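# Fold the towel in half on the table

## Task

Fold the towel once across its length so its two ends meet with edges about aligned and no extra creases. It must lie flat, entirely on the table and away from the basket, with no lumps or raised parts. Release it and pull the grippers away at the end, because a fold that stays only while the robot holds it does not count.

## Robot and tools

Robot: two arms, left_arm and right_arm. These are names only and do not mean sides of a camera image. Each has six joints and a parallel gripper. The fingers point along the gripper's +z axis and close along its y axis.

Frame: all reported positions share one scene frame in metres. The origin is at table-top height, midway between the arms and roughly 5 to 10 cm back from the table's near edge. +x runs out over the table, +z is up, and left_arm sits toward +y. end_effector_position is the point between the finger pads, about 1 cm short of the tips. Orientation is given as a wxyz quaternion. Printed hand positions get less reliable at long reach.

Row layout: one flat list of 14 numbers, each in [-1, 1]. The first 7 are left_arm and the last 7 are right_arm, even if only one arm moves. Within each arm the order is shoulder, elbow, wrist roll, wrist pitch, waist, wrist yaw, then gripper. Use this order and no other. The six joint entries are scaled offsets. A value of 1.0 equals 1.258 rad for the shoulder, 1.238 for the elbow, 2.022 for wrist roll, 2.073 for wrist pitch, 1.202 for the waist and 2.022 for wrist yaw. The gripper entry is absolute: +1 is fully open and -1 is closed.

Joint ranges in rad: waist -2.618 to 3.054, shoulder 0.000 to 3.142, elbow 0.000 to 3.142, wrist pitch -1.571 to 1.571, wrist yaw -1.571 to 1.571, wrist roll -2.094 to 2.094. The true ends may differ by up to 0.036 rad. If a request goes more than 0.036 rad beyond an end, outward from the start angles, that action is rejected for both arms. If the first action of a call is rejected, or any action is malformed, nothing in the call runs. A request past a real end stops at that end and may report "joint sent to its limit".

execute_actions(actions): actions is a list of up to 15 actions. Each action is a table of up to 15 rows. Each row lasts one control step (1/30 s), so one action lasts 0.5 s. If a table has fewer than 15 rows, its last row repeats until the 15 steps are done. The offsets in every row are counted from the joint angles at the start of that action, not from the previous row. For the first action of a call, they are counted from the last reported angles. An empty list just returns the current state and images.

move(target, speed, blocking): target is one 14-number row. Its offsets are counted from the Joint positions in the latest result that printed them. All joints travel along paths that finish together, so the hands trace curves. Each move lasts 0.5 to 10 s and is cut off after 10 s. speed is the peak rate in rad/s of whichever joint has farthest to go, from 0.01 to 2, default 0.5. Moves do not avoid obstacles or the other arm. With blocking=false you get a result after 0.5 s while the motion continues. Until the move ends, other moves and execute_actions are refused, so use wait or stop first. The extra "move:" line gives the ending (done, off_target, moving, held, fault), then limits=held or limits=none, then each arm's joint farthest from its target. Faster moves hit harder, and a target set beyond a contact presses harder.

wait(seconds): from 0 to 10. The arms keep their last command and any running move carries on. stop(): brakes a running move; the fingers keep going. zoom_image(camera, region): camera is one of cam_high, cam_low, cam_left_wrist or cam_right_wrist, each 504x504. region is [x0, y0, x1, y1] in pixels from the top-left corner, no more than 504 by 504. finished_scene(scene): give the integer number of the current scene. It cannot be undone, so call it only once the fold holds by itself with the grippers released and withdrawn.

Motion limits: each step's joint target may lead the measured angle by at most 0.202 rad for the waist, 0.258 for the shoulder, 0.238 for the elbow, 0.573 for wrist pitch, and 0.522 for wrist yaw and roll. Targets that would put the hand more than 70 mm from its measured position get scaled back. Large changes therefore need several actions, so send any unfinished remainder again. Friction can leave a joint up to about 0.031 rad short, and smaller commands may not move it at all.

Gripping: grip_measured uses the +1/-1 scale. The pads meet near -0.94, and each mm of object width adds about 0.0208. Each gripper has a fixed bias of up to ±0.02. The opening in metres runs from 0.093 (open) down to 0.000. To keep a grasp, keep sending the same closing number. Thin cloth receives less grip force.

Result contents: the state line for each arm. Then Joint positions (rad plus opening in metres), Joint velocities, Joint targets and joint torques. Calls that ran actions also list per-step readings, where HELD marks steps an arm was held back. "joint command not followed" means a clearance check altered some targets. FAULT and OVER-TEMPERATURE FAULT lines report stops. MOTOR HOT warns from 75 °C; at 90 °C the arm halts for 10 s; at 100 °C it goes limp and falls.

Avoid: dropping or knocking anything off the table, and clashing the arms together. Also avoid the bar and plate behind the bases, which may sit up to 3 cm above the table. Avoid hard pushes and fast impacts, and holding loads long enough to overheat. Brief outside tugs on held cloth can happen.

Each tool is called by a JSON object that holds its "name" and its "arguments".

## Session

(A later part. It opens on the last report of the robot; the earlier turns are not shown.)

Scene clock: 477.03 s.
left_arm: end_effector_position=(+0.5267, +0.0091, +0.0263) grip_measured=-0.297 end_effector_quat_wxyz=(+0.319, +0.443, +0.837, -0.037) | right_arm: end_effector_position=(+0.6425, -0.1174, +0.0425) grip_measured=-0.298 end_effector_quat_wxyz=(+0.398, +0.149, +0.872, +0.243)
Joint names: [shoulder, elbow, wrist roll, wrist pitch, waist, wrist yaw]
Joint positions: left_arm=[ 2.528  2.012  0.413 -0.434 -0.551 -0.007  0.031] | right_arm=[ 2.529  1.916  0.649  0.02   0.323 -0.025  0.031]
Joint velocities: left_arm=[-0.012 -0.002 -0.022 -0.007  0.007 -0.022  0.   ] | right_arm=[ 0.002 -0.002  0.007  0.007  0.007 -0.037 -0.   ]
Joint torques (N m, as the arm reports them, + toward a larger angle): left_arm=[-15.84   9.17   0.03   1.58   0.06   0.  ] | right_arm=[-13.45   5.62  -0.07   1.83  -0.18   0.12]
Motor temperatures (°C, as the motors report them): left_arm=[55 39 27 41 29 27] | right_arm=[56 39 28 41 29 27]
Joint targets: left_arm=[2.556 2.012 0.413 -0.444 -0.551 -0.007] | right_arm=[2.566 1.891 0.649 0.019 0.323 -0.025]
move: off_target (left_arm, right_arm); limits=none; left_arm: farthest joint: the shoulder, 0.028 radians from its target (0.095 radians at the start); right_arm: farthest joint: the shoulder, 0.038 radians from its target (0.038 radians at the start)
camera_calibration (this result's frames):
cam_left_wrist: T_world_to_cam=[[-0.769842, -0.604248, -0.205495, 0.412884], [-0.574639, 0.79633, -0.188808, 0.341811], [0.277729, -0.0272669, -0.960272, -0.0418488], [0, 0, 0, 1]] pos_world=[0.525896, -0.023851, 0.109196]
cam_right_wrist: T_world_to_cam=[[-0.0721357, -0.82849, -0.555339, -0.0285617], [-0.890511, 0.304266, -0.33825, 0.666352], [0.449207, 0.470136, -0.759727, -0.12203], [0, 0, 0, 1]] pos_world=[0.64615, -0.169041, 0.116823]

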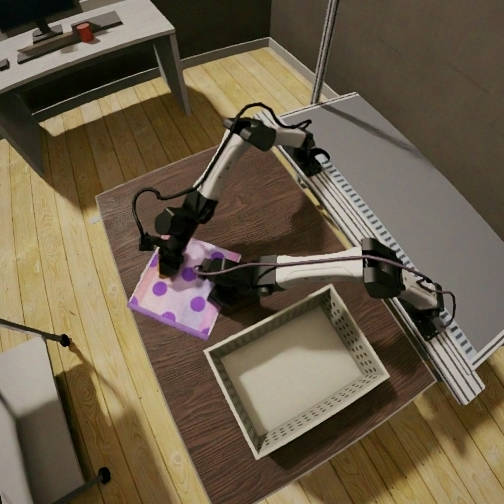

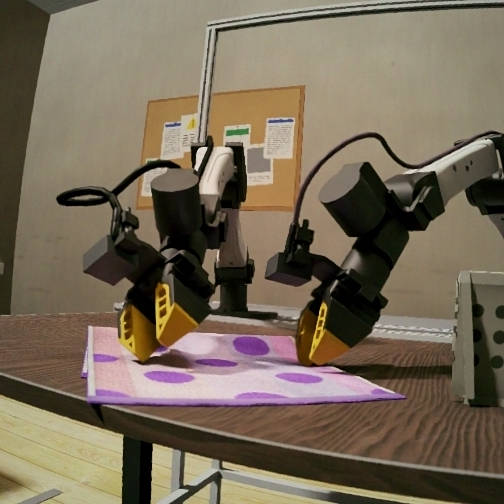

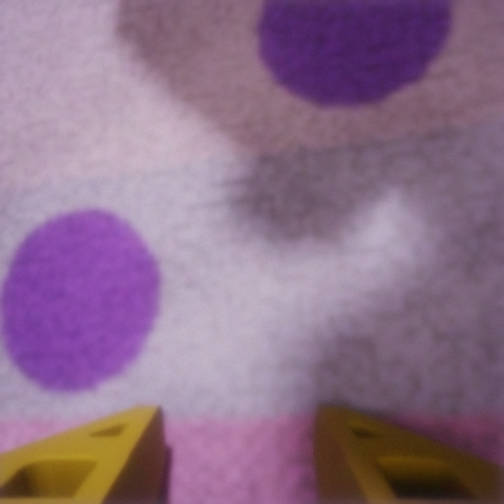

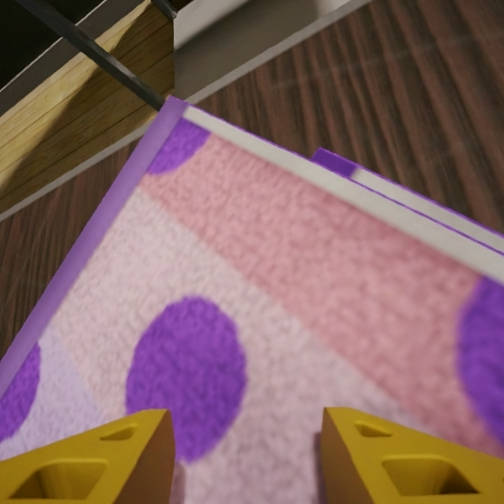

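{"name": "move", "arguments": {"target": [-0.105,-0.24,0,0.065,-0.125,0,-0.3,-0.222,-0.46,0,0.132,-0.035,0,-0.3], "speed": 0.2}}

Scene clock: 491.47 s.
left_arm: end_effector_position=(+0.4538, -0.0372, +0.0261) grip_measured=-0.297 end_effector_quat_wxyz=(+0.325, +0.496, +0.803, -0.057) | right_arm: end_effector_position=(+0.5746, -0.1602, +0.0403) grip_measured=-0.298 end_effector_quat_wxyz=(+0.410, +0.162, +0.865, +0.240)
Joint names: [shoulder, elbow, wrist roll, wrist pitch, waist, wrist yaw]
Joint positions: left_arm=[ 2.391  1.74   0.413 -0.284 -0.685 -0.008  0.031] | right_arm=[ 2.259  1.381  0.649  0.308  0.29  -0.025  0.031]
Joint velocities: left_arm=[-0.007 -0.007  0.007  0.007 -0.017  0.051 -0.001] | right_arm=[-0.012 -0.002  0.022  0.007 -0.012  0.022 -0.001]
Joint torques (N m, as the arm reports them, + toward a larger angle): left_arm=[-16.57   6.6    0.03   1.56  -1.    -0.01] | right_arm=[-15.07   4.17  -0.06   1.73  -1.11   0.12]
Motor temperatures (°C, as the motors report them): left_arm=[57 39 27 40 29 27] | right_arm=[57 38 28 41 29 27]
Joint targets: left_arm=[2.396 1.715 0.413 -0.300 -0.701 -0.007] | right_arm=[2.249 1.346 0.649 0.294 0.281 -0.025]
move: off_target (left_arm, right_arm); limits=none; left_arm: farthest joint: the elbow, 0.026 radians from its target (0.298 radians at the start); right_arm: farthest joint: the elbow, 0.034 radians from its target (0.569 radians at the start)
camera_calibration (this result's frames):
cam_left_wrist: T_world_to_cam=[[-0.839015, -0.499009, -0.216896, 0.364344], [-0.460633, 0.863593, -0.204997, 0.287996], [0.289606, -0.0720858, -0.954428, -0.0303532], [0, 0, 0, 1]] pos_world=[0.447141, -0.0690884, 0.109093]
cam_right_wrist: T_world_to_cam=[[-0.0887226, -0.822597, -0.56166, -0.059319], [-0.873093, 0.33563, -0.353639, 0.613828], [0.479413, 0.459006, -0.747982, -0.0926708], [0, 0, 0, 1]] pos_world=[0.575094, -0.212279, 0.114441]

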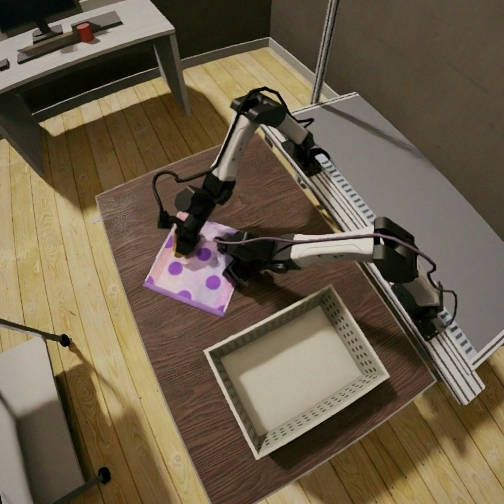

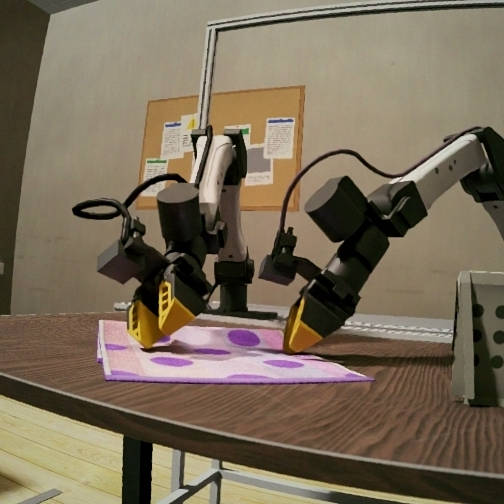

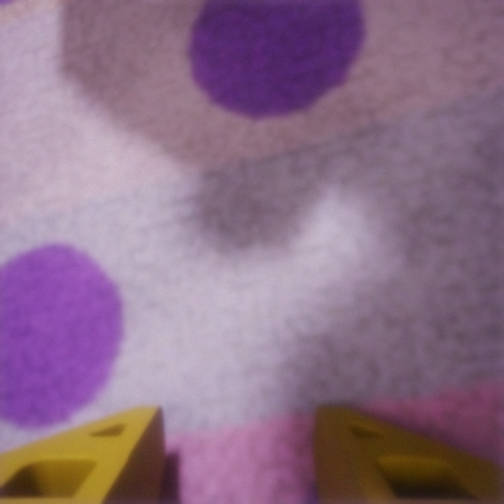

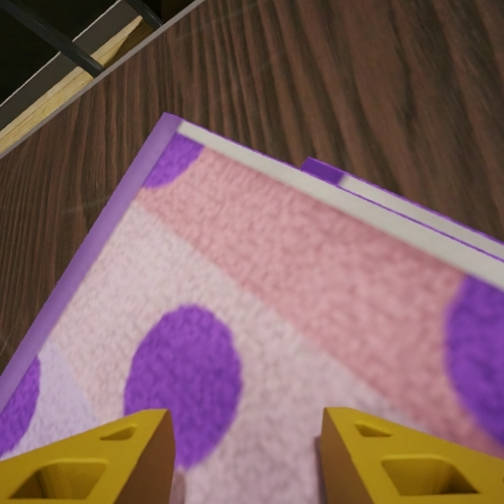

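{"name": "move", "arguments": {"target": [-0.08,0,0,0,0,0,-0.3,-0.1,0,0,0,0,0,-0.3], "speed": 0.3}}

{"name": "move", "arguments": {"target": [0.055,0.162,0,-0.058,0.159,0,-0.3,0.36,0.71,0,-0.237,0.046,0,-0.3], "speed": 0.4}}

Scene clock: 518.07 s.
left_arm: end_effector_position=(+0.4603, -0.0405, +0.0882) grip_measured=-0.297 end_effector_quat_wxyz=(+0.376, +0.485, +0.787, -0.064) | right_arm: end_effector_position=(+0.5807, -0.1612, +0.1051) grip_measured=-0.298 end_effector_quat_wxyz=(+0.453, +0.157, +0.838, +0.261)
Joint names: [shoulder, elbow, wrist roll, wrist pitch, waist, wrist yaw]
Joint positions: left_arm=[ 2.283  1.74   0.413 -0.283 -0.685 -0.009  0.031] | right_arm=[ 2.146  1.381  0.649  0.305  0.29  -0.025  0.031]
Joint velocities: left_arm=[-0.022 -0.017 -0.051  0.037 -0.007 -0.037 -0.001] | right_arm=[-0.002 -0.012  0.022 -0.037  0.002  0.022  0.001]
Joint torques (N m, as the arm reports them, + toward a larger angle): left_arm=[-15.96   9.64   0.03   1.91   0.19  -0.02] | right_arm=[-14.86   7.19  -0.07   1.96  -0.22   0.12]
Motor temperatures (°C, as the motors report them): left_arm=[61 38 27 40 29 27] | right_arm=[60 37 28 41 29 27]
Joint targets: left_arm=[2.290 1.740 0.413 -0.284 -0.685 -0.008] | right_arm=[2.133 1.381 0.649 0.308 0.290 -0.025]
move: done; limits=none; left_arm: farthest joint: the shoulder, 0.007 radians from its target (0.100 radians at the start); right_arm: farthest joint: the shoulder, 0.013 radians from its target (0.126 radians at the start)
camera_calibration (this result's frames):
cam_left_wrist: T_world_to_cam=[[-0.818125, -0.517994, -0.249706, 0.374115], [-0.442374, 0.844377, -0.302214, 0.30585], [0.367391, -0.136785, -0.919953, -0.0146345], [0, 0, 0, 1]] pos_world=[0.44675, -0.0664654, 0.172388]
cam_right_wrist: T_world_to_cam=[[-0.0312106, -0.804174, -0.593574, -0.0503472], [-0.829764, 0.351933, -0.433169, 0.628193], [0.557241, 0.479007, -0.678259, -0.0960067], [0, 0, 0, 1]] pos_world=[0.57318, -0.215582, 0.177111]

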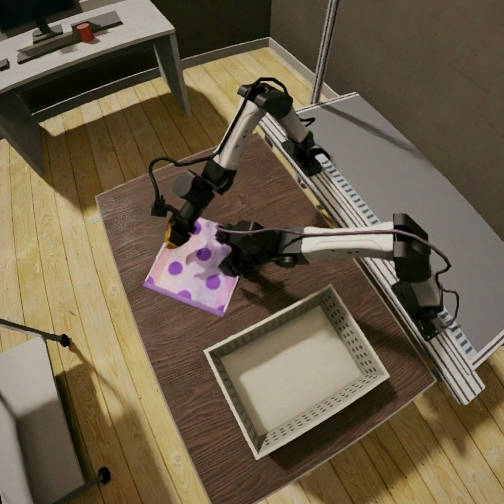

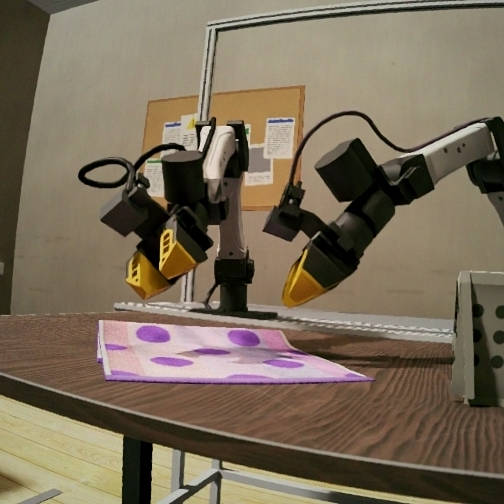

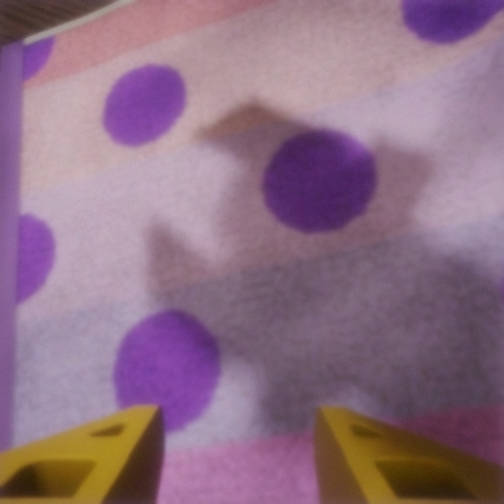

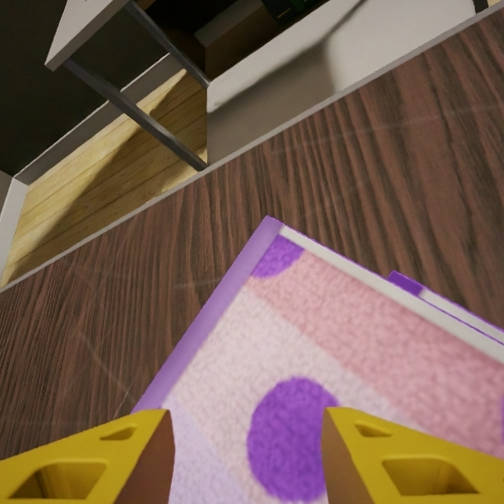

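Scene clock: 520.90 s.
left_arm: end_effector_position=(+0.5447, +0.0432, +0.1177) grip_measured=-0.297 end_effector_quat_wxyz=(+0.392, +0.404, +0.826, -0.031) | right_arm: end_effector_position=(+0.6728, -0.1071, +0.1010) grip_measured=-0.298 end_effector_quat_wxyz=(+0.419, +0.145, +0.860, +0.254)
Joint names: [shoulder, elbow, wrist roll, wrist pitch, waist, wrist yaw]
Joint positions: left_arm=[ 2.328  1.928  0.413 -0.393 -0.494 -0.009  0.031] | right_arm=[ 2.59   2.229  0.649 -0.178  0.326 -0.025  0.031]
Joint velocities: left_arm=[ 0.022 -0.002 -0.007  0.007 -0.022 -0.022  0.   ] | right_arm=[-0.012 -0.007  0.022 -0.022 -0.017 -0.051 -0.   ]
Joint torques (N m, as the arm reports them, + toward a larger angle): left_arm=[-15.1   11.06   0.03   1.83   0.12   0.  ] | right_arm=[-16.81  10.15  -0.07   1.8    1.58   0.11]
Motor temperatures (°C, as the motors report them): left_arm=[61 38 27 40 29 27] | right_arm=[60 37 28 41 29 27]
Joint targets: left_arm=[2.352 1.941 0.413 -0.403 -0.494 -0.009] | right_arm=[2.599 2.259 0.649 -0.186 0.345 -0.025]
move: off_target (left_arm, right_arm); limits=none; left_arm: farthest joint: the shoulder, 0.024 radians from its target (0.069 radians at the start); right_arm: farthest joint: the elbow, 0.031 radians from its target (0.879 radians at the start)
camera_calibration (this result's frames):
cam_left_wrist: T_world_to_cam=[[-0.699634, -0.668883, -0.251211, 0.436032], [-0.588791, 0.738907, -0.32763, 0.368814], [0.404767, -0.0813105, -0.910797, -0.0308965], [0, 0, 0, 1]] pos_world=[0.534723, 0.0166228, 0.20223]
cam_right_wrist: T_world_to_cam=[[-0.0420395, -0.818929, -0.572353, -0.00285741], [-0.872671, 0.309037, -0.378075, 0.702549], [0.486495, 0.483582, -0.727648, -0.122901], [0, 0, 0, 1]] pos_world=[0.672765, -0.160021, 0.174553]

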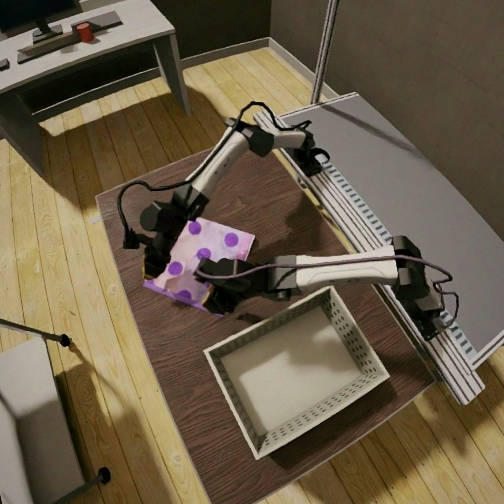

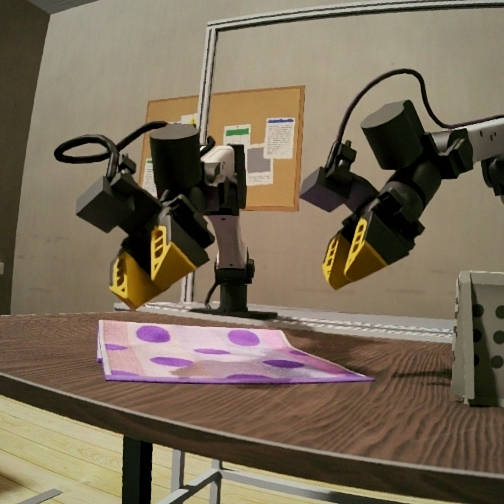

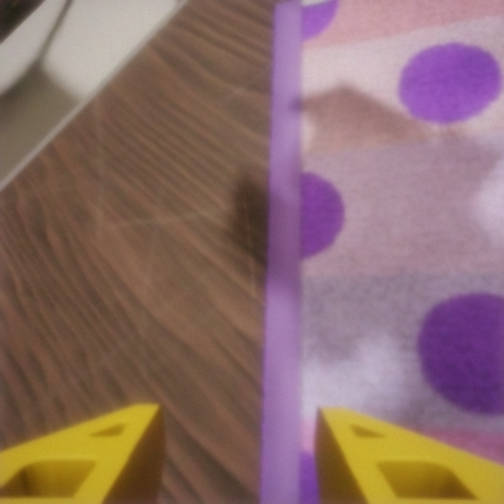

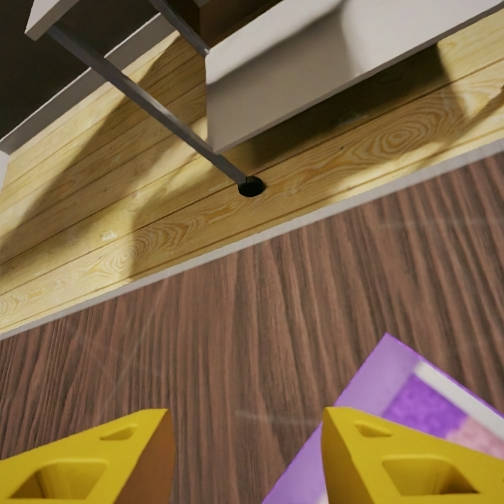

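{"name": "move", "arguments": {"target": [0.165,0,0,0,0,0,-0.3,0.115,0,0,0,0,0,-0.3], "speed": 0.2}}

Scene clock: 529.17 s.
left_arm: end_effector_position=(+0.5386, +0.0430, +0.0236) grip_measured=-0.298 end_effector_quat_wxyz=(+0.324, +0.417, +0.848, -0.028) | right_arm: end_effector_position=(+0.6701, -0.1055, +0.0399) grip_measured=-0.298 end_effector_quat_wxyz=(+0.390, +0.148, +0.877, +0.240)
Joint names: [shoulder, elbow, wrist roll, wrist pitch, waist, wrist yaw]
Joint positions: left_arm=[ 2.489  1.928  0.413 -0.377 -0.494 -0.009  0.031] | right_arm=[ 2.687  2.229  0.649 -0.154  0.326 -0.024  0.031]
Joint velocities: left_arm=[ 0.017  0.022  0.022  0.007  0.002 -0.051  0.   ] | right_arm=[ 0.002 -0.012  0.022  0.007  0.007  0.022 -0.001]
Joint torques (N m, as the arm reports them, + toward a larger angle): left_arm=[-14.     9.32   0.03   1.57   0.17   0.  ] | right_arm=[-13.61   7.74  -0.07   1.59  -0.19   0.11]
Motor temperatures (°C, as the motors report them): left_arm=[61 39 27 40 29 27] | right_arm=[62 39 28 42 29 27]
Joint targets: left_arm=[2.536 1.928 0.413 -0.393 -0.494 -0.009] | right_arm=[2.735 2.229 0.649 -0.178 0.326 -0.025]
move: off_target (left_arm, right_arm); limits=none; left_arm: farthest joint: the shoulder, 0.046 radians from its target (0.208 radians at the start); right_arm: farthest joint: the shoulder, 0.048 radians from its target (0.144 radians at the start)
camera_calibration (this result's frames):
cam_left_wrist: T_world_to_cam=[[-0.731957, -0.648903, -0.20776, 0.423552], [-0.618456, 0.760708, -0.197066, 0.346447], [0.285922, -0.0157536, -0.958123, -0.0518599], [0, 0, 0, 1]] pos_world=[0.539112, 0.010482, 0.106582]
cam_right_wrist: T_world_to_cam=[[-0.0786587, -0.832307, -0.548705, -0.0143625], [-0.897618, 0.298586, -0.324236, 0.690041], [0.433699, 0.467023, -0.77058, -0.131466], [0, 0, 0, 1]] pos_world=[0.67528, -0.156593, 0.11455]

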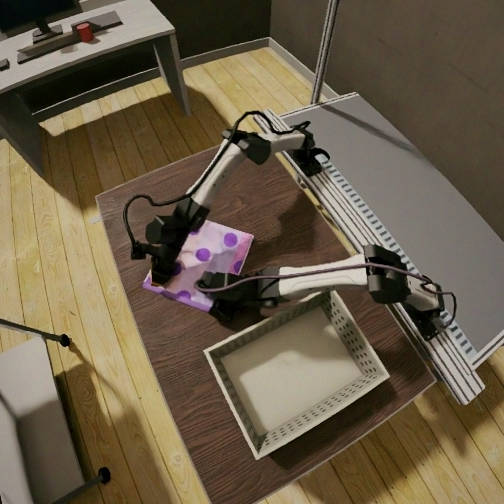

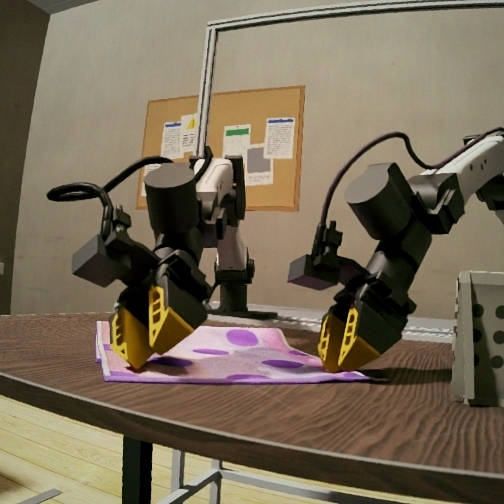

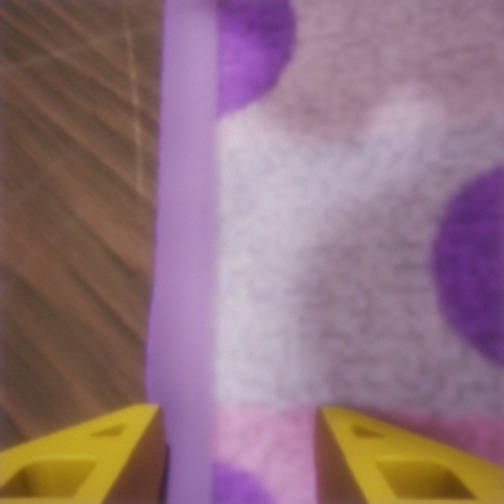

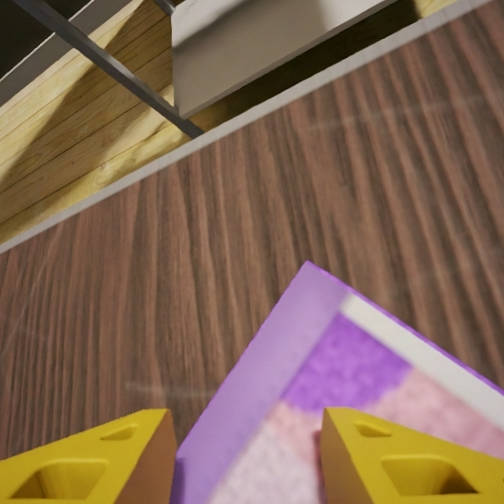

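{"name": "move", "arguments": {"target": [-0.105,-0.24,0,0.065,-0.11,0,-0.3,-0.24,-0.52,0,0.145,-0.035,0,-0.3], "speed": 0.2}}

Scene clock: 556.13 s.
left_arm: end_effector_position=(+0.4741, +0.0024, +0.0240) grip_measured=-0.298 end_effector_quat_wxyz=(+0.334, +0.464, +0.819, -0.047) | right_arm: end_effector_position=(+0.6111, -0.1454, +0.0388) grip_measured=-0.298 end_effector_quat_wxyz=(+0.404, +0.160, +0.868, +0.240)
Joint names: [shoulder, elbow, wrist roll, wrist pitch, waist, wrist yaw]
Joint positions: left_arm=[ 2.352  1.657  0.413 -0.222 -0.61  -0.009  0.031] | right_arm=[ 2.388  1.625  0.649  0.179  0.296 -0.027  0.031]
Joint velocities: left_arm=[ 0.002 -0.012 -0.066 -0.022 -0.007  0.022 -0.   ] | right_arm=[ 0.002 -0.012  0.007 -0.066 -0.017  0.066 -0.   ]
Joint torques (N m, as the arm reports them, + toward a larger angle): left_arm=[-16.14   6.44   0.03   1.57  -1.11  -0.01] | right_arm=[-15.77   4.12  -0.07   1.54  -1.22   0.15]
Motor temperatures (°C, as the motors report them): left_arm=[60 40 27 40 29 27] | right_arm=[62 39 28 41 29 27]
Joint targets: left_arm=[2.357 1.631 0.413 -0.243 -0.626 -0.008] | right_arm=[2.385 1.585 0.649 0.147 0.284 -0.024]
move: off_target (left_arm, right_arm); limits=none; left_arm: farthest joint: the elbow, 0.026 radians from its target (0.297 radians at the start); right_arm: farthest joint: the elbow, 0.040 radians from its target (0.644 radians at the start)
camera_calibration (this result's frames):
cam_left_wrist: T_world_to_cam=[[-0.796757, -0.563098, -0.219316, 0.380877], [-0.522163, 0.824201, -0.219175, 0.292234], [0.304177, -0.0601103, -0.950717, -0.0423174], [0, 0, 0, 1]] pos_world=[0.468932, -0.028932, 0.107351]
cam_right_wrist: T_world_to_cam=[[-0.0893628, -0.82463, -0.558569, -0.0448521], [-0.879783, 0.32825, -0.343851, 0.642797], [0.4669, 0.460692, -0.754829, -0.109869], [0, 0, 0, 1]] pos_world=[0.612812, -0.197369, 0.113041]

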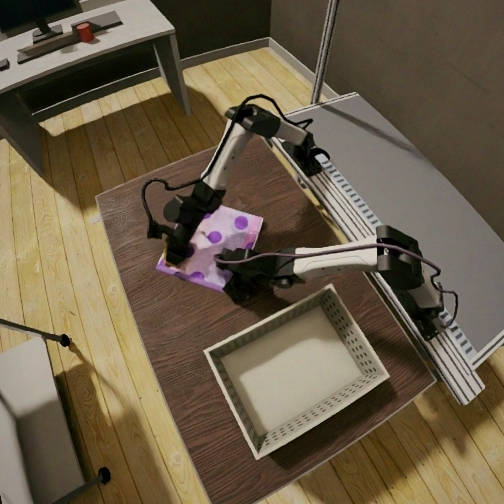

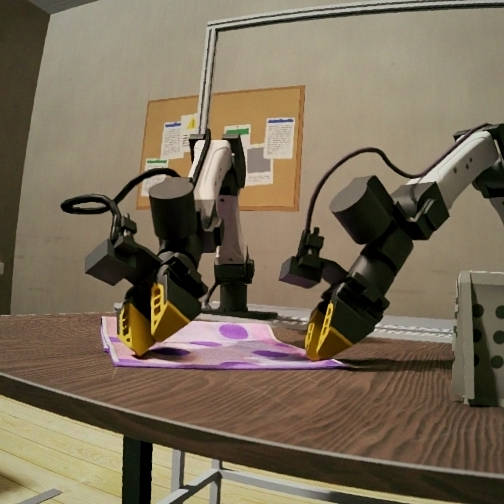

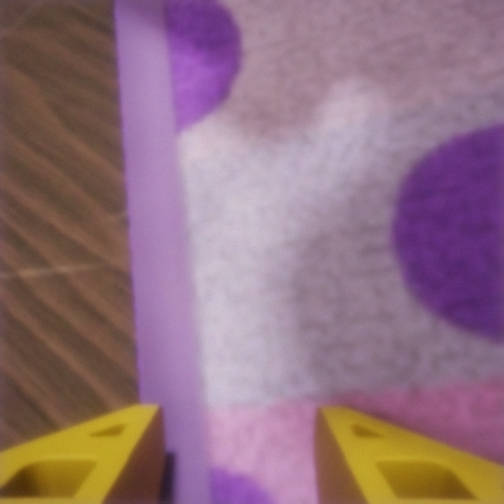

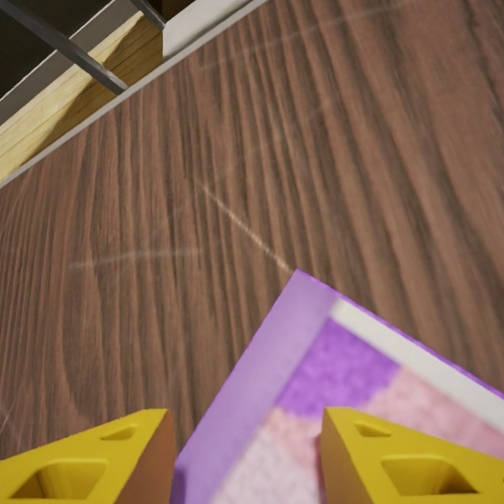

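{"name": "move", "arguments": {"target": [-0.05,0,0,0,0,0,-0.3,-0.05,0,0,0,0,0,-0.3], "speed": 0.3}}

{"name": "move", "arguments": {"target": [0.035,0.075,0,-0.02,0.045,0,-0.3,0.075,0.15,0,-0.04,0.02,0,-0.3], "speed": 0.25}}

Scene clock: 574.23 s.
left_arm: end_effector_position=(+0.4792, +0.0002, +0.0615) grip_measured=-0.298 end_effector_quat_wxyz=(+0.366, +0.458, +0.809, -0.050) | right_arm: end_effector_position=(+0.6147, -0.1455, +0.0662) grip_measured=-0.298 end_effector_quat_wxyz=(+0.422, +0.158, +0.857, +0.249)
Joint names: [shoulder, elbow, wrist roll, wrist pitch, waist, wrist yaw]
Joint positions: left_arm=[ 2.286  1.657  0.413 -0.22  -0.61  -0.009  0.031] | right_arm=[ 2.344  1.625  0.649  0.181  0.296 -0.027  0.031]
Joint velocities: left_arm=[-0.002 -0.012 -0.037  0.022 -0.012  0.081  0.001] | right_arm=[-0.012 -0.002  0.007 -0.022 -0.002  0.007 -0.001]
Joint torques (N m, as the arm reports them, + toward a larger angle): left_arm=[-16.07   9.09   0.03   1.8    0.19  -0.01] | right_arm=[-17.12   7.28  -0.07   1.85  -0.19   0.12]
Motor temperatures (°C, as the motors report them): left_arm=[61 38 27 40 29 27] | right_arm=[64 38 28 41 29 27]
Joint targets: left_arm=[2.289 1.657 0.413 -0.222 -0.610 -0.009] | right_arm=[2.325 1.626 0.649 0.179 0.296 -0.027]
move: done; limits=none; left_arm: farthest joint: the shoulder, 0.003 radians from its target (0.063 radians at the start); right_arm: farthest joint: the shoulder, 0.019 radians from its target (0.062 radians at the start)
camera_calibration (this result's frames):
cam_left_wrist: T_world_to_cam=[[-0.782932, -0.573969, -0.239953, 0.386511], [-0.510362, 0.813156, -0.279836, 0.303055], [0.355736, -0.0966297, -0.929578, -0.0343964], [0, 0, 0, 1]] pos_world=[0.469515, -0.0279093, 0.145576]
cam_right_wrist: T_world_to_cam=[[-0.0657278, -0.816847, -0.573098, -0.0416928], [-0.863332, 0.33454, -0.377811, 0.648468], [0.500338, 0.469941, -0.727199, -0.111902], [0, 0, 0, 1]] pos_world=[0.613092, -0.198407, 0.139729]

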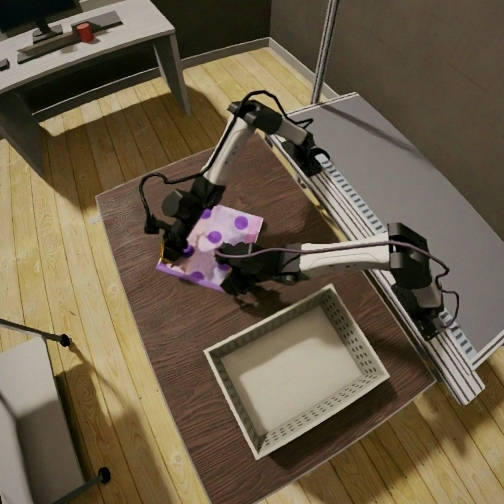

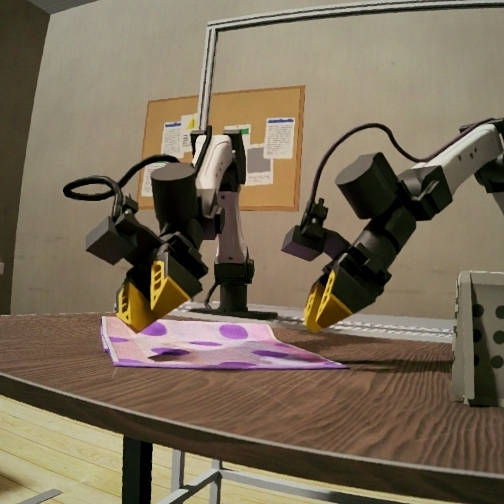

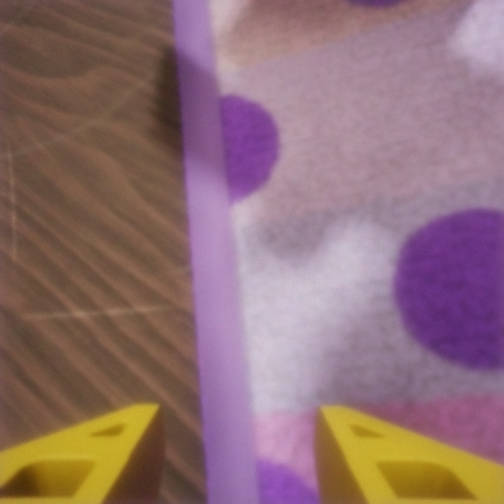

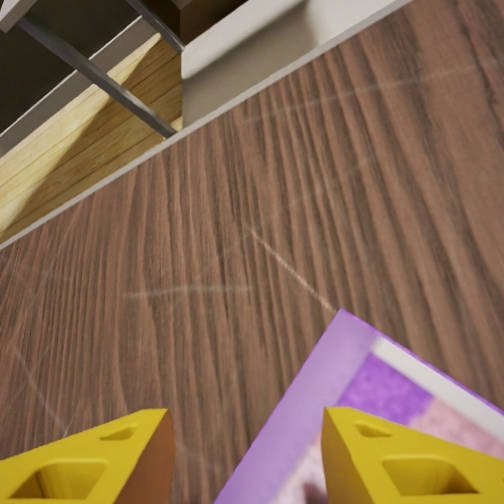

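Scene clock: 575.57 s.
left_arm: end_effector_position=(+0.5078, +0.0183, +0.0743) grip_measured=-0.298 end_effector_quat_wxyz=(+0.377, +0.434, +0.817, -0.042) | right_arm: end_effector_position=(+0.6365, -0.1389, +0.0656) grip_measured=-0.298 end_effector_quat_wxyz=(+0.421, +0.158, +0.858, +0.248)
Joint names: [shoulder, elbow, wrist roll, wrist pitch, waist, wrist yaw]
Joint positions: left_arm=[ 2.308  1.735  0.413 -0.252 -0.558 -0.009  0.031] | right_arm=[ 2.429  1.782  0.649  0.107  0.296 -0.027  0.031]
Joint velocities: left_arm=[ 0.002  0.007  0.022 -0.037  0.002  0.051  0.   ] | right_arm=[-0.022  0.017  0.022  0.022  0.002 -0.037 -0.   ]
Joint torques (N m, as the arm reports them, + toward a larger angle): left_arm=[-14.8   10.89   0.03   1.83   0.34  -0.01] | right_arm=[-15.32   9.62  -0.07   1.8    2.08   0.12]
Motor temperatures (°C, as the motors report them): left_arm=[61 39 27 40 29 27] | right_arm=[64 38 28 41 29 27]
Joint targets: left_arm=[2.330 1.749 0.413 -0.261 -0.556 -0.009] | right_arm=[2.438 1.811 0.649 0.099 0.320 -0.027]
move: off_target (left_arm, right_arm); limits=none; left_arm: farthest joint: the shoulder, 0.022 radians from its target (0.044 radians at the start); right_arm: farthest joint: the elbow, 0.028 radians from its target (0.185 radians at the start)
camera_calibration (this result's frames):
cam_left_wrist: T_world_to_cam=[[-0.74729, -0.617697, -0.244966, 0.40547], [-0.547113, 0.781166, -0.300744, 0.32733], [0.377128, -0.090719, -0.921707, -0.0424685], [0, 0, 0, 1]] pos_world=[0.498106, -0.0090941, 0.158625]
cam_right_wrist: T_world_to_cam=[[-0.0669033, -0.817232, -0.572412, -0.0345345], [-0.864189, 0.334208, -0.376141, 0.665274], [0.498699, 0.469508, -0.728603, -0.125282], [0, 0, 0, 1]] pos_world=[0.63509, -0.191742, 0.139189]

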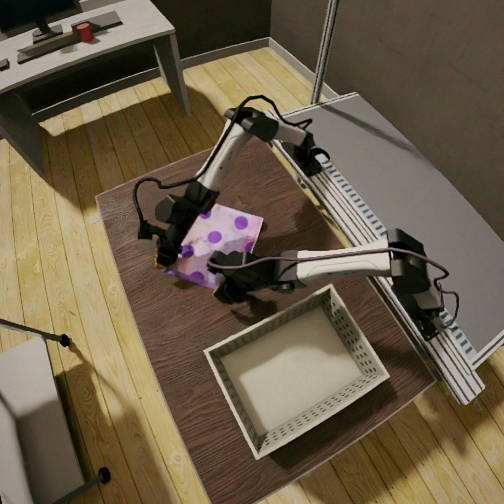

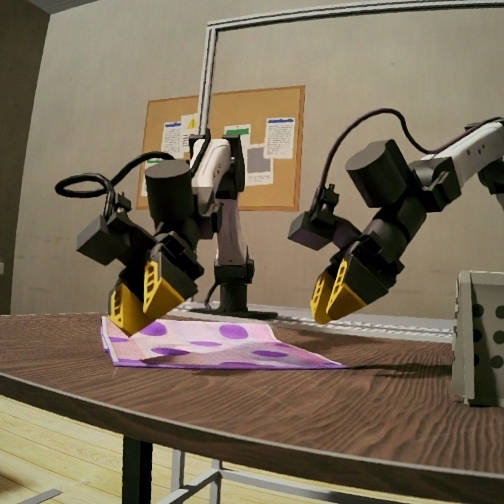

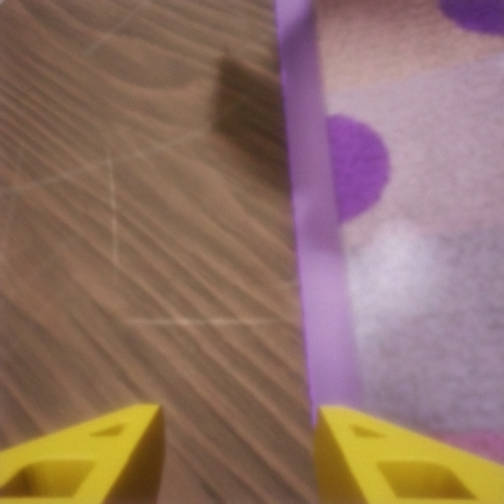

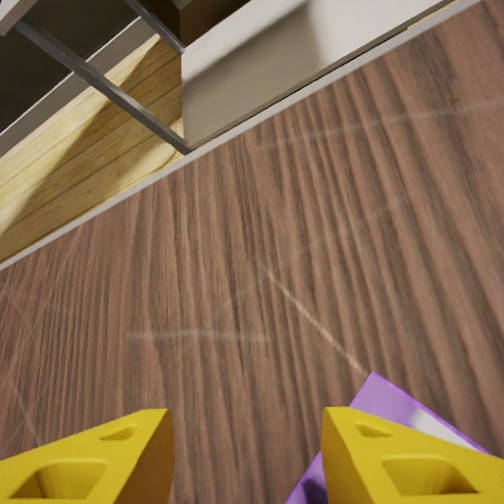

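{"name": "move", "arguments": {"target": [0.105,0,0,0,0,0,-0.3,0.075,0,0,0,0,0,0.1], "speed": 0.2}}

Scene clock: 586.17 s.
left_arm: end_effector_position=(+0.5036, +0.0191, +0.0237) grip_measured=-0.298 end_effector_quat_wxyz=(+0.341, +0.441, +0.829, -0.039) | right_arm: end_effector_position=(+0.6378, -0.1380, +0.0453) grip_measured=+0.097 end_effector_quat_wxyz=(+0.419, +0.158, +0.860, +0.246)
Joint names: [shoulder, elbow, wrist roll, wrist pitch, waist, wrist yaw]
Joint positions: left_arm=[ 2.399  1.735  0.413 -0.237 -0.558 -0.009  0.031] | right_arm=[ 2.472  1.782  0.647  0.142  0.296 -0.025  0.05 ]
Joint velocities: left_arm=[-0.022  0.002 -0.007  0.037 -0.007  0.022 -0.001] | right_arm=[-0.022 -0.012  0.051  0.007  0.002  0.007 -0.001]
Joint torques (N m, as the arm reports them, + toward a larger angle): left_arm=[-13.59   9.07   0.03   1.63   0.21  -0.01] | right_arm=[-11.77   7.34  -0.06   1.55  -0.19   0.09]
Motor temperatures (°C, as the motors report them): left_arm=[61 40 27 40 29 27] | right_arm=[64 40 28 42 29 27]
Joint targets: left_arm=[2.440 1.735 0.413 -0.252 -0.558 -0.009] | right_arm=[2.523 1.782 0.649 0.107 0.296 -0.027]
move: off_target (left_arm, right_arm); limits=none; left_arm: farthest joint: the shoulder, 0.041 radians from its target (0.132 radians at the start); right_arm: farthest joint: the shoulder, 0.052 radians from its target (0.095 radians at the start)
camera_calibration (this result's frames):
cam_left_wrist: T_world_to_cam=[[-0.763999, -0.605889, -0.22182, 0.398048], [-0.562224, 0.79382, -0.23185, 0.31489], [0.31656, -0.0524209, -0.947123, -0.0570579], [0, 0, 0, 1]] pos_world=[0.49921, -0.011784, 0.107261]
cam_right_wrist: T_world_to_cam=[[-0.0717533, -0.819675, -0.568316, -0.0427967], [-0.866492, 0.333432, -0.371504, 0.659615], [0.494008, 0.465785, -0.734167, -0.138445], [0, 0, 0, 1]] pos_world=[0.636873, -0.19053, 0.119086]

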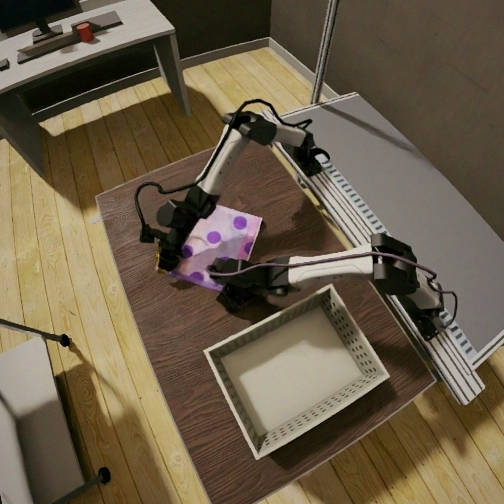

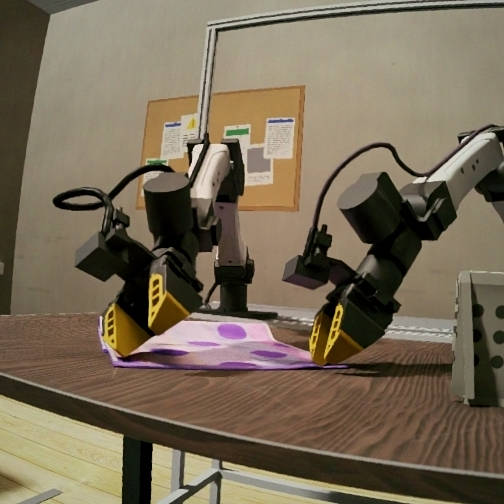

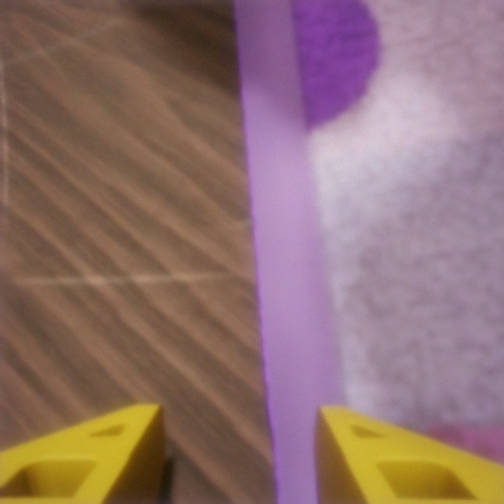

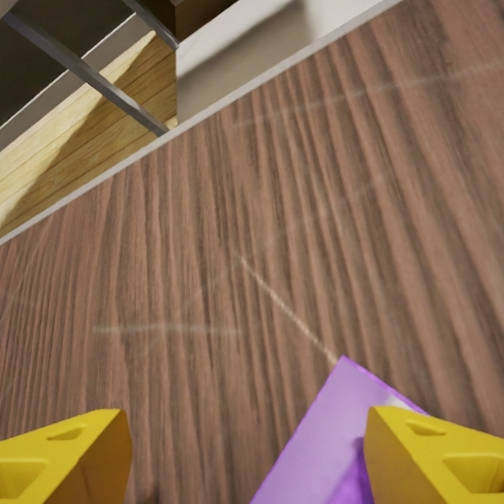

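{"name": "move", "arguments": {"target": [0.03,0,0,0,0,0,-1,0.035,0,0,0,0,0,-1], "speed": 0.1}}

{"name": "move", "arguments": {"target": [-0.09,0,0,0,0,0,-1,-0.09,0,0,0,0,0,-1], "speed": 0.2}}

Scene clock: 594.30 s.
left_arm: end_effector_position=(+0.5038, +0.0188, +0.0201) grip_measured=-1.000 end_effector_quat_wxyz=(+0.341, +0.441, +0.829, -0.039) | right_arm: end_effector_position=(+0.6365, -0.1379, +0.0327) grip_measured=-1.000 end_effector_quat_wxyz=(+0.412, +0.159, +0.864, +0.242)
Joint names: [shoulder, elbow, wrist roll, wrist pitch, waist, wrist yaw]
Joint positions: left_arm=[ 2.407  1.735  0.413 -0.231 -0.558 -0.009  0.   ] | right_arm=[ 2.493  1.782  0.647  0.146  0.296 -0.024  0.   ]
Joint velocities: left_arm=[ 0.007 -0.012 -0.081 -0.051 -0.007 -0.051  0.   ] | right_arm=[-0.002 -0.007  0.022 -0.037  0.017  0.007  0.   ]
Joint torques (N m, as the arm reports them, + toward a larger angle): left_arm=[-14.56   9.02   0.04   1.72   0.22  -0.02] | right_arm=[-14.32   7.26  -0.06   1.82  -0.19   0.11]
Motor temperatures (°C, as the motors report them): left_arm=[60 40 27 40 29 27] | right_arm=[63 40 28 41 29 27]
Joint targets: left_arm=[2.437 1.735 0.413 -0.237 -0.558 -0.009] | right_arm=[2.516 1.782 0.647 0.142 0.296 -0.025]
move: off_target (left_arm, right_arm); limits=none; left_arm: farthest joint: the shoulder, 0.029 radians from its target (0.037 radians at the start); right_arm: farthest joint: the shoulder, 0.023 radians from its target (0.044 radians at the start)
camera_calibration (this result's frames):
cam_left_wrist: T_world_to_cam=[[-0.76431, -0.605668, -0.221351, 0.397411], [-0.562481, 0.79404, -0.230469, 0.314562], [0.315349, -0.0516444, -0.947569, -0.0599863], [0, 0, 0, 1]] pos_world=[0.499597, -0.0121734, 0.103623]
cam_right_wrist: T_world_to_cam=[[-0.0804948, -0.82256, -0.562953, -0.0449688], [-0.872468, 0.331255, -0.359263, 0.656877], [0.481996, 0.46224, -0.744321, -0.139557], [0, 0, 0, 1]] pos_world=[0.636751, -0.190075, 0.106801]

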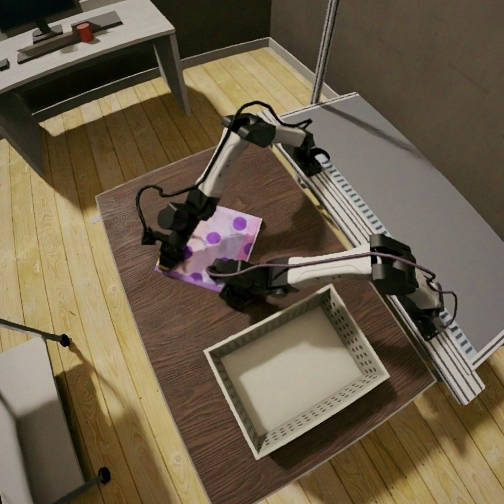

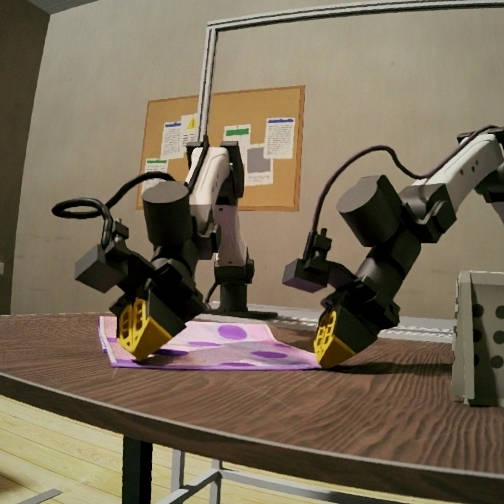

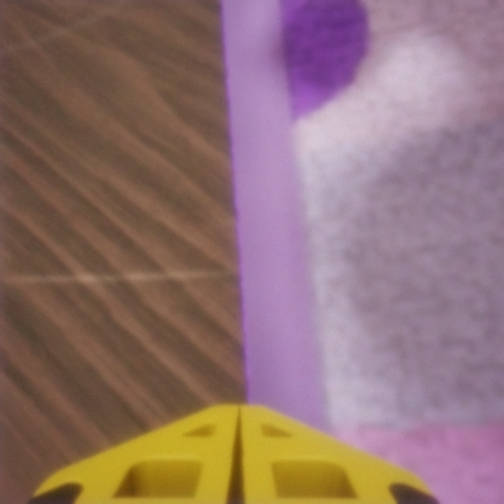

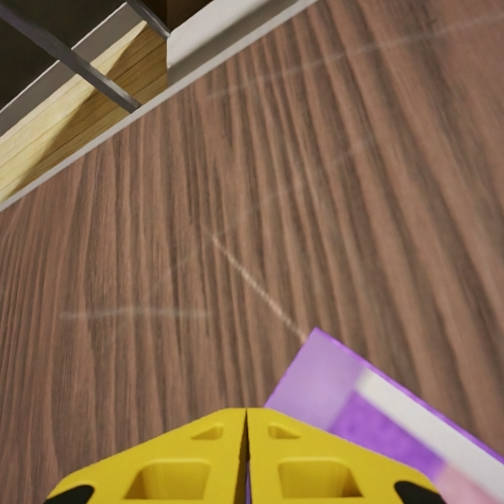

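Scene clock: 595.23 s.
left_arm: end_effector_position=(+0.5115, +0.0163, +0.0877) grip_measured=-1.000 end_effector_quat_wxyz=(+0.394, +0.430, +0.811, -0.043) | right_arm: end_effector_position=(+0.6428, -0.1387, +0.0948) grip_measured=-1.000 end_effector_quat_wxyz=(+0.450, +0.155, +0.840, +0.260)
Joint names: [shoulder, elbow, wrist roll, wrist pitch, waist, wrist yaw]
Joint positions: left_arm=[ 2.291  1.735  0.413 -0.231 -0.558 -0.009  0.   ] | right_arm=[ 2.396  1.782  0.647  0.145  0.296 -0.024  0.   ]
Joint velocities: left_arm=[-0.002  0.012 -0.051  0.007  0.002 -0.022  0.   ] | right_arm=[-0.007  0.002  0.022  0.007 -0.002 -0.022  0.   ]
Joint torques (N m, as the arm reports them, + toward a larger angle): left_arm=[-16.38   9.59   0.03   1.98   0.19  -0.02] | right_arm=[-17.53   7.54  -0.07   1.95  -0.19   0.12]
Motor temperatures (°C, as the motors report them): left_arm=[60 40 27 40 29 27] | right_arm=[63 40 28 41 29 27]
Joint targets: left_arm=[2.294 1.735 0.413 -0.231 -0.558 -0.009] | right_arm=[2.379 1.782 0.647 0.147 0.296 -0.024]
move: done; limits=none; left_arm: farthest joint: the shoulder, 0.002 radians from its target (0.114 radians at the start); right_arm: farthest joint: the shoulder, 0.016 radians from its target (0.113 radians at the start)
camera_calibration (this result's frames):
cam_left_wrist: T_world_to_cam=[[-0.738951, -0.623538, -0.255249, 0.406996], [-0.537933, 0.774115, -0.333728, 0.333217], [0.405684, -0.109301, -0.907455, -0.0472577], [0, 0, 0, 1]] pos_world=[0.49917, -0.00933639, 0.172205]
cam_right_wrist: T_world_to_cam=[[-0.0306985, -0.80631, -0.590696, -0.0373388], [-0.834863, 0.345638, -0.428413, 0.669303], [0.549601, 0.479999, -0.683769, -0.142777], [0, 0, 0, 1]] pos_world=[0.636101, -0.19291, 0.167056]

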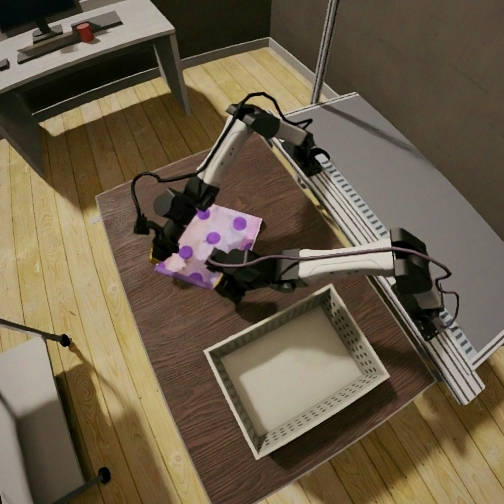

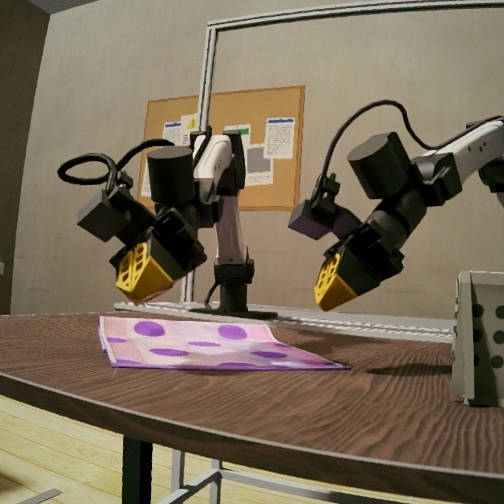

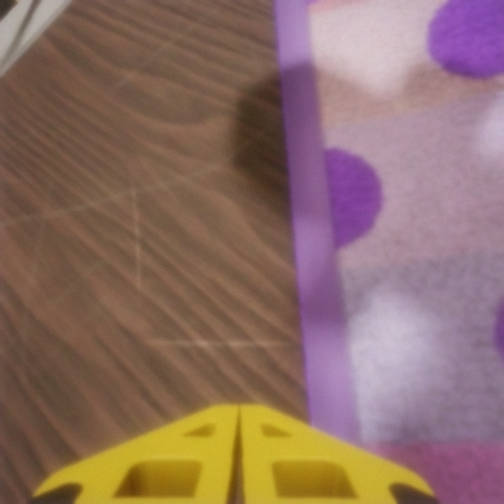

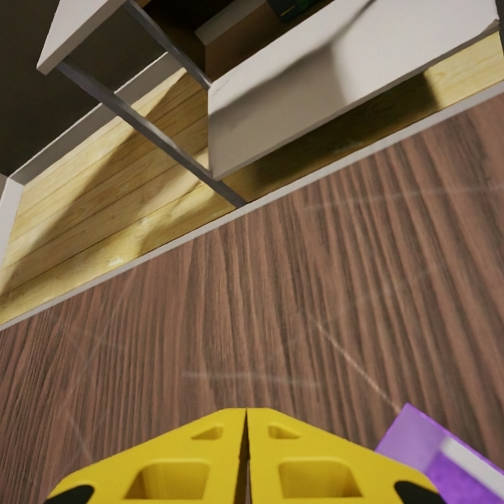

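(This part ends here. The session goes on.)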